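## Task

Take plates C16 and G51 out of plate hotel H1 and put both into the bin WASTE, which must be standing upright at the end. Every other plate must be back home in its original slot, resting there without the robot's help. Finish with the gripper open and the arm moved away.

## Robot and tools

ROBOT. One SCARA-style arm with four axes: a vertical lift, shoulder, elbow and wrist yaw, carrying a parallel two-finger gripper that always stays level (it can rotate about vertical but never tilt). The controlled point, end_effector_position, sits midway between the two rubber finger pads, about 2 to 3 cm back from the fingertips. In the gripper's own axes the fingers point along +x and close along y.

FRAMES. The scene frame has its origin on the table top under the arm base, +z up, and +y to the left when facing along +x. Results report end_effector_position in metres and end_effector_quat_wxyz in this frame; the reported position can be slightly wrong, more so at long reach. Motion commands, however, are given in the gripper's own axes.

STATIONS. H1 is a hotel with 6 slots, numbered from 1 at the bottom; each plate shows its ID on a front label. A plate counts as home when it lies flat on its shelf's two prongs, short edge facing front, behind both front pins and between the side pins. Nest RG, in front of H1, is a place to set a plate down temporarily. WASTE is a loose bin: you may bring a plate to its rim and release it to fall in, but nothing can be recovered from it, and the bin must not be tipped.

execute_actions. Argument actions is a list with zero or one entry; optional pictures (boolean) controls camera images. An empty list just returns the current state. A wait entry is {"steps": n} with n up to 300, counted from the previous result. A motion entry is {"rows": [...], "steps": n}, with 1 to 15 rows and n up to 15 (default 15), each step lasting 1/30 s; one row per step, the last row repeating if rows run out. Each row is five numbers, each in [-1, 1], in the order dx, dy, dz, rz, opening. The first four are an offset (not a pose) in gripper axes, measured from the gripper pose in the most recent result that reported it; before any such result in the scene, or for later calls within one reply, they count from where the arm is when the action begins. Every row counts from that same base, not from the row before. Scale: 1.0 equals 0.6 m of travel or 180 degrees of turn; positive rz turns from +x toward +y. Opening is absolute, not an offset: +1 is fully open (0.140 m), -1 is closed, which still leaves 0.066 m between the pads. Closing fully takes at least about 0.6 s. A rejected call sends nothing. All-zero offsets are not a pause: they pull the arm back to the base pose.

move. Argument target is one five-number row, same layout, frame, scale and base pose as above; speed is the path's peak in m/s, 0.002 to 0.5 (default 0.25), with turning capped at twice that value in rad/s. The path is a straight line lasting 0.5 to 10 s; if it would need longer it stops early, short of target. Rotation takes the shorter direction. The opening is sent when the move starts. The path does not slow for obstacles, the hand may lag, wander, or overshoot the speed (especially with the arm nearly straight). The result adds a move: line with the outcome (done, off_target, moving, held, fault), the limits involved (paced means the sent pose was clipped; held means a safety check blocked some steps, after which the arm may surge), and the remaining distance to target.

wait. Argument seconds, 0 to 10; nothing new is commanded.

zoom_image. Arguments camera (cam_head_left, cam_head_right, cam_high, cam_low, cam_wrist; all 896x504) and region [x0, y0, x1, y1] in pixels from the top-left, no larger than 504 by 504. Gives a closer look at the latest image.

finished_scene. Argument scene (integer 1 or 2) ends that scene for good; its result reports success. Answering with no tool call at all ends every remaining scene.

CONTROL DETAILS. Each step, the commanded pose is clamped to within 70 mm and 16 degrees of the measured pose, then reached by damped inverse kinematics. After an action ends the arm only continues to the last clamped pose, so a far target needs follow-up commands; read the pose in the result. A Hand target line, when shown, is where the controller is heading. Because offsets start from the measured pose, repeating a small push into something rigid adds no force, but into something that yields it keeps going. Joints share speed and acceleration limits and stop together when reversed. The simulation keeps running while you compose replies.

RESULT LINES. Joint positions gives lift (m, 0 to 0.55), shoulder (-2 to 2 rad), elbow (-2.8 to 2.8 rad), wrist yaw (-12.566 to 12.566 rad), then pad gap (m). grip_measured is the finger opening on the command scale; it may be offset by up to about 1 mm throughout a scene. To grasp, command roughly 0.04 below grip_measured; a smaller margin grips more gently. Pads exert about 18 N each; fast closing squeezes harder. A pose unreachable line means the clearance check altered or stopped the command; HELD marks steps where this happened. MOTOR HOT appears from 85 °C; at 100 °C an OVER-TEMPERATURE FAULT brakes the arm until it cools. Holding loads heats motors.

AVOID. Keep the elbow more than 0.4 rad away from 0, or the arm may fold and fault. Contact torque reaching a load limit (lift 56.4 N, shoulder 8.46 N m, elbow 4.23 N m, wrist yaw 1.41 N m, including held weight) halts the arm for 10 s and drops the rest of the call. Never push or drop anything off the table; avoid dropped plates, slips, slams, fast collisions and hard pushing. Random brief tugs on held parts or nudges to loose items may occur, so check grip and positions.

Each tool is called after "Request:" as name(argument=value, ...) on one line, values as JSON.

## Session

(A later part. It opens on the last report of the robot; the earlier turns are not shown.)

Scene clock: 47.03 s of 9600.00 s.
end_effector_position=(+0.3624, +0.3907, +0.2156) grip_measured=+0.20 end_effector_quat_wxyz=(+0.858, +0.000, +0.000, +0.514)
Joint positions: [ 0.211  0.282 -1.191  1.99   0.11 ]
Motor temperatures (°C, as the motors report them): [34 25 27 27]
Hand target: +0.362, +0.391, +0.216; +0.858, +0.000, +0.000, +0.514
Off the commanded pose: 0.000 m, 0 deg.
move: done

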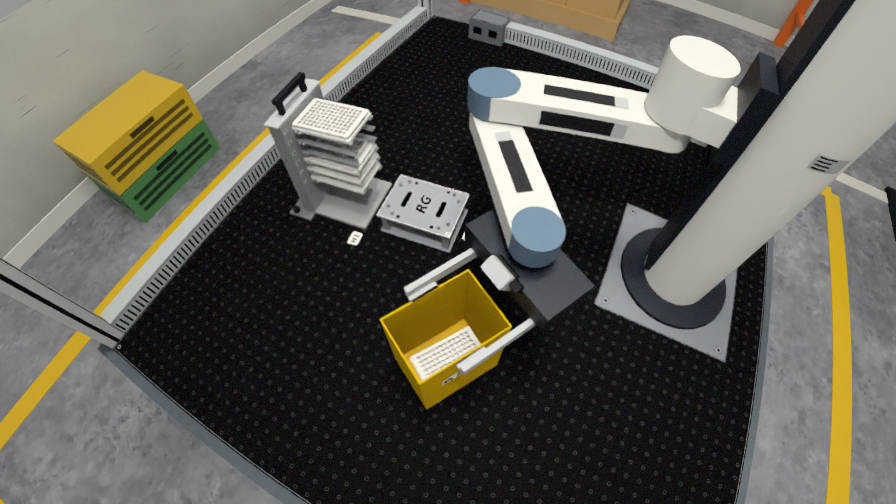

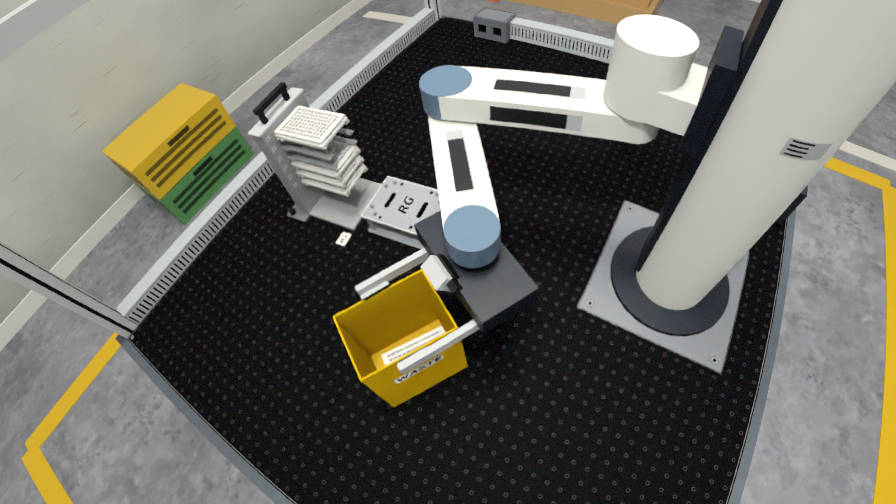

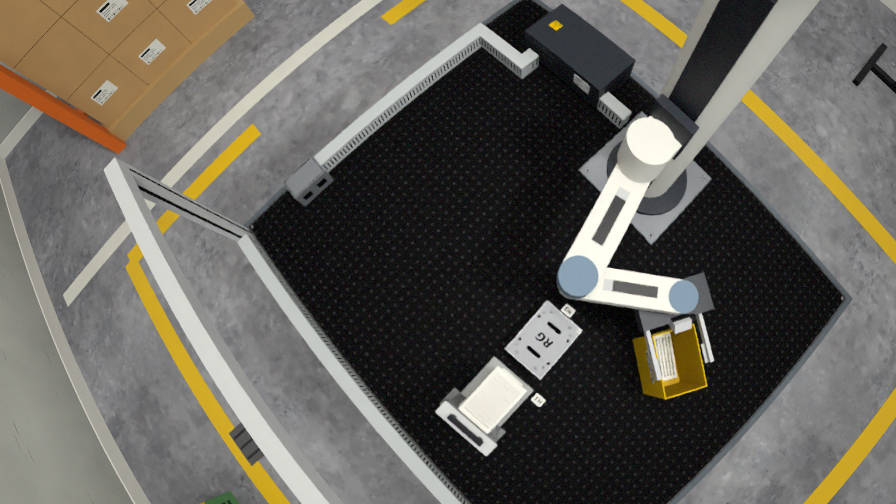

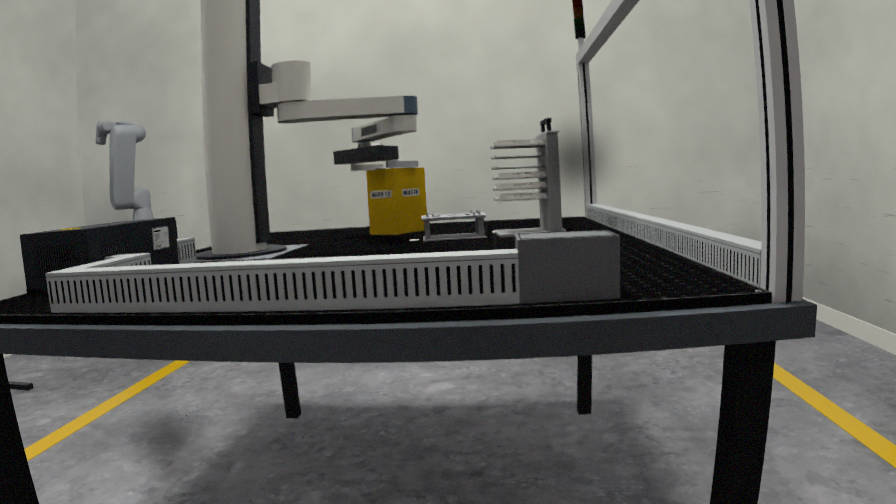

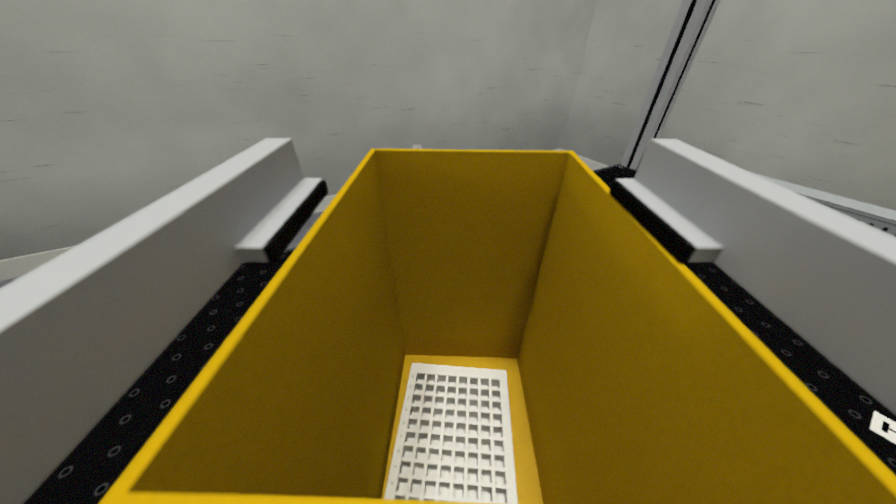

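Request:
move(target=[-0.1757,-0.5727,0.02,-0.311,0.2], speed=0.4)

Request:
move(target=[0.09,0,-0.1053,0,0.2])

Scene clock: 53.67 s of 9600.00 s.
end_effector_position=(+0.6159, +0.1358, +0.2275) grip_measured=+0.20 end_effector_quat_wxyz=(+0.999, +0.000, +0.000, +0.051)
Joint positions: [ 0.223 -0.42  -1.344  1.866  0.11 ]
Motor temperatures (°C, as the motors report them): [34 25 27 27]
Hand target: +0.616, +0.136, +0.228; +0.999, +0.000, +0.000, +0.052
Off the commanded pose: 0.000 m, 0 deg.
After step 90, 2.00 s passed at rest.
move: done

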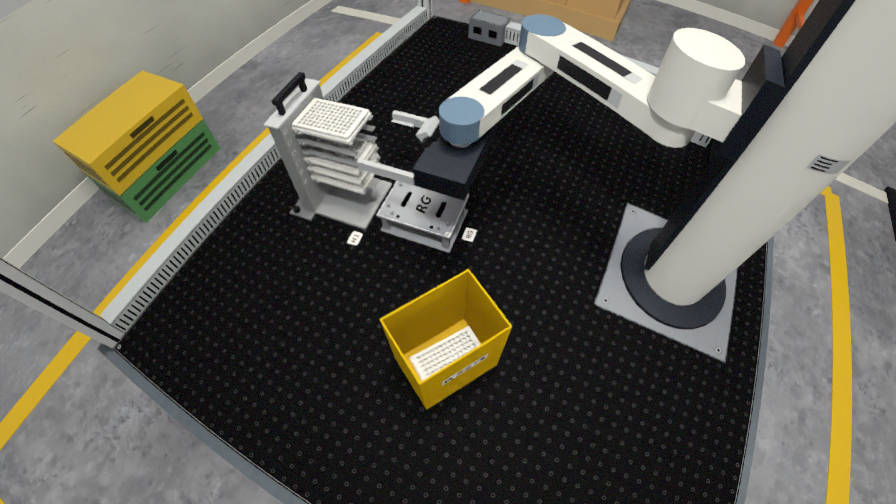

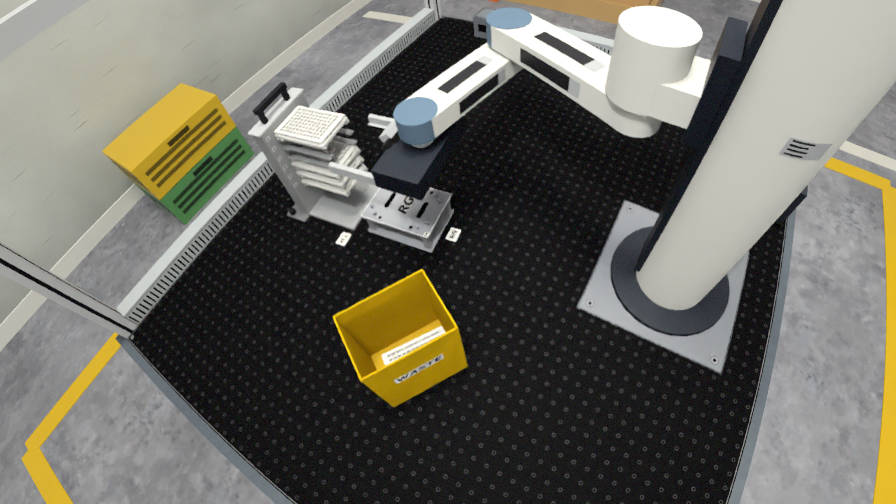

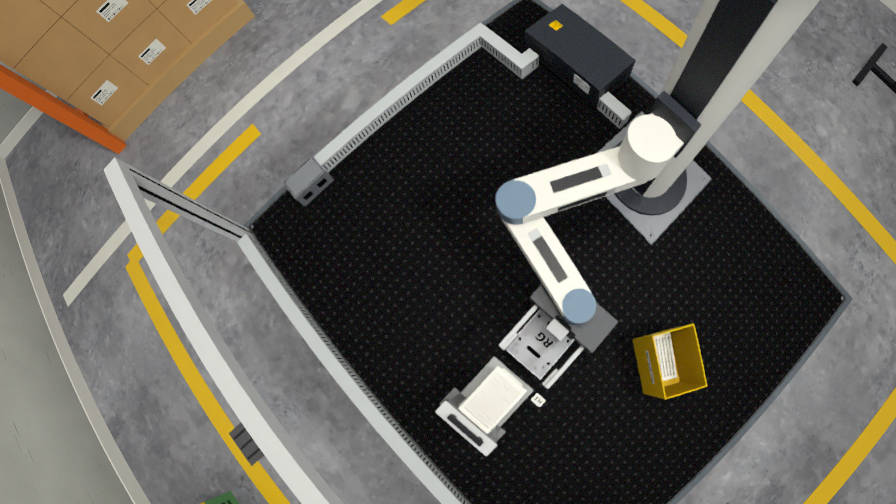

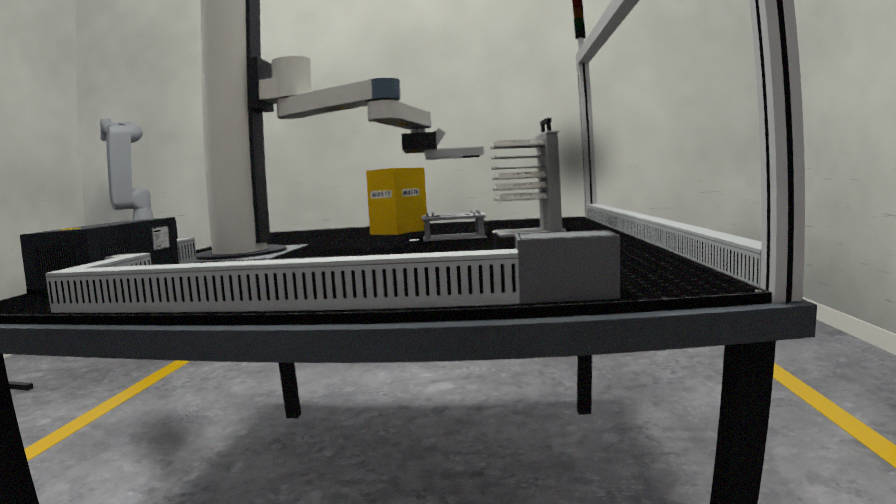

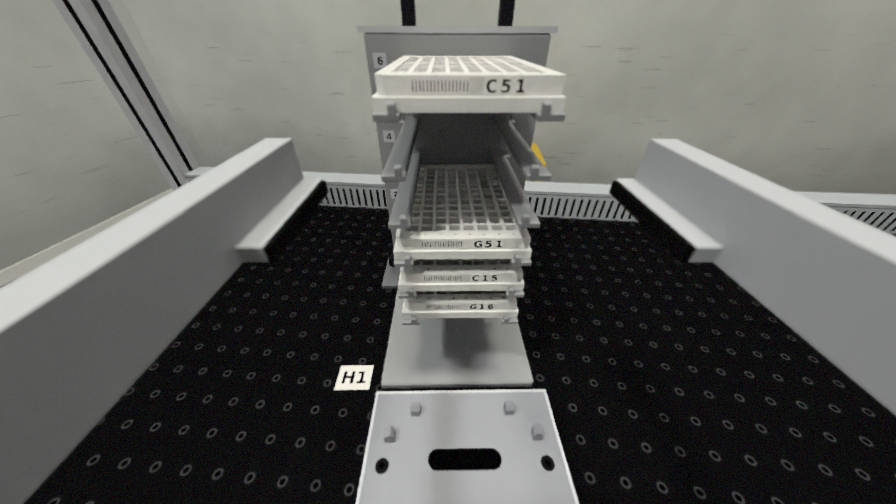

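Scene clock: 54.43 s of 9600.00 s.
end_effector_position=(+0.6697, +0.1412, +0.1643) grip_measured=+0.20 end_effector_quat_wxyz=(+0.999, +0.000, +0.000, +0.051)
Joint positions: [ 0.159 -0.345 -1.619  2.066  0.11 ]
Motor temperatures (°C, as the motors report them): [34 25 27 27]
Hand target: +0.670, +0.141, +0.164; +0.999, +0.000, +0.000, +0.051
Off the commanded pose: 0.000 m, 0 deg.
move: done

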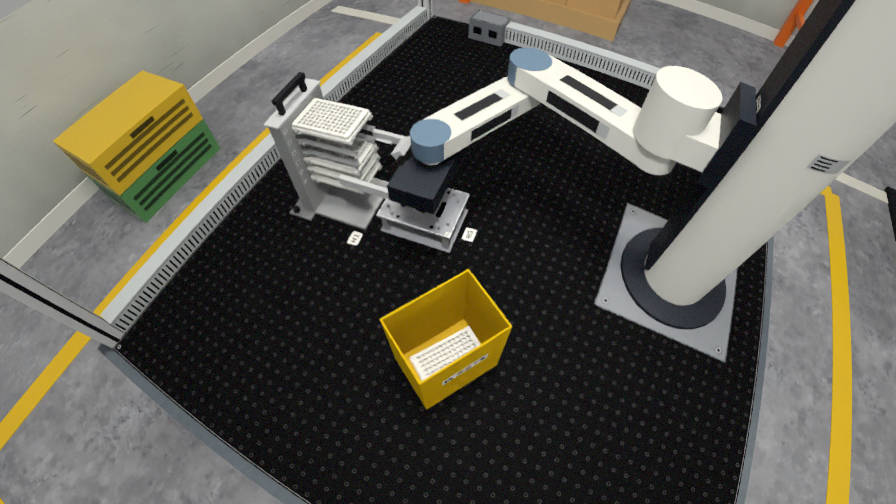

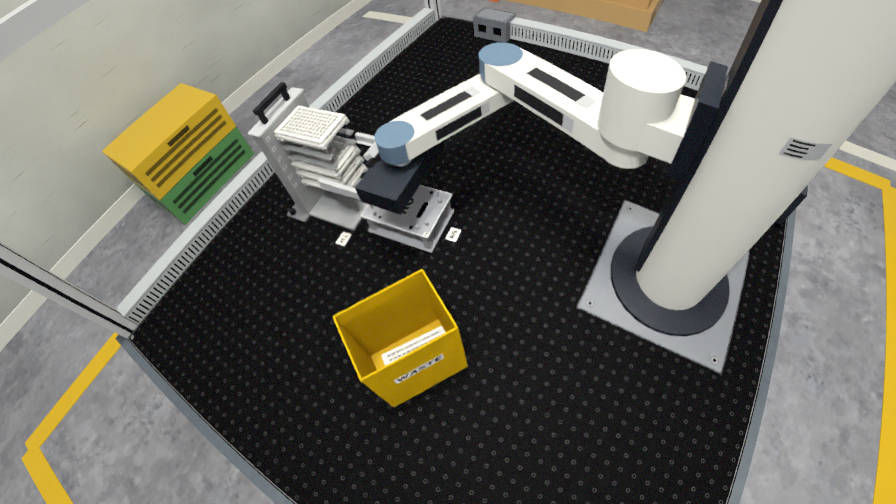

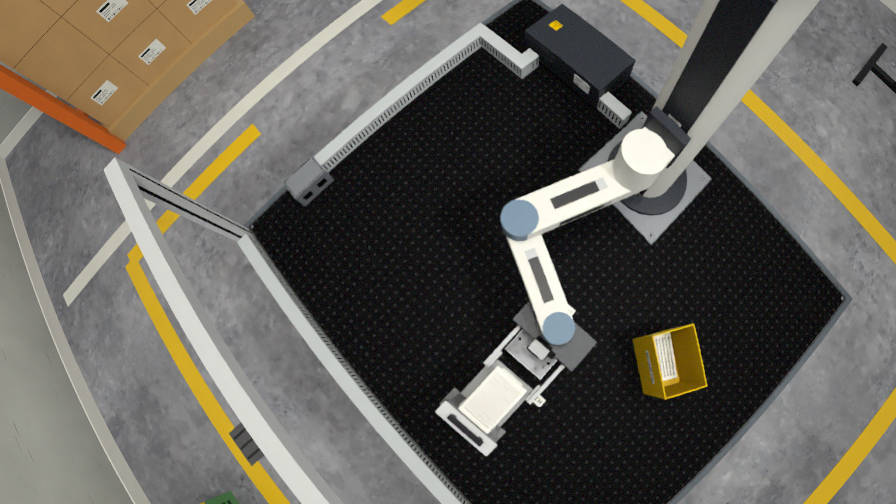

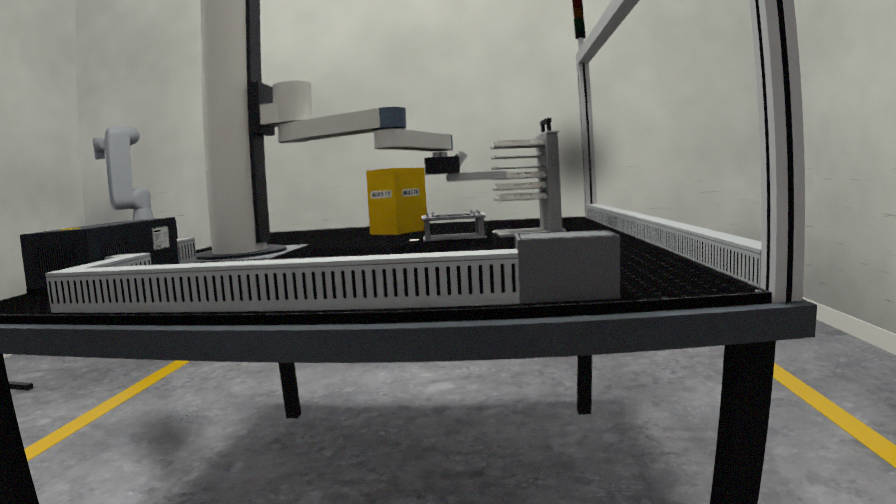

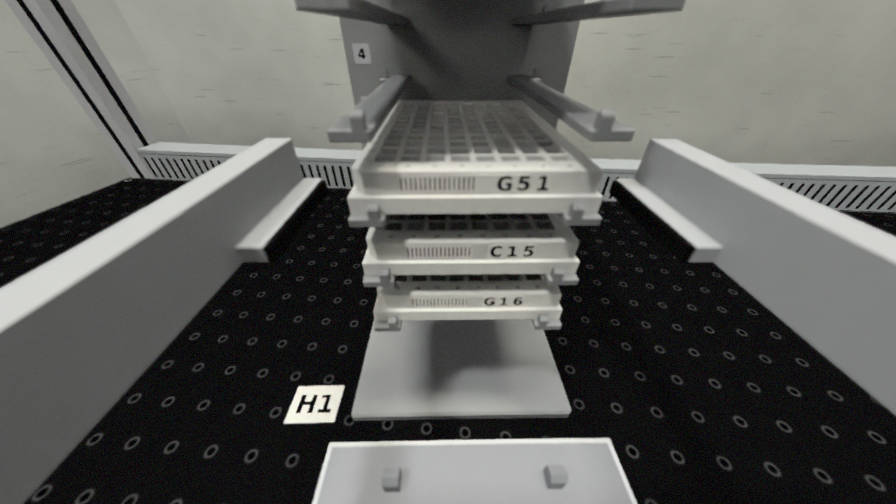

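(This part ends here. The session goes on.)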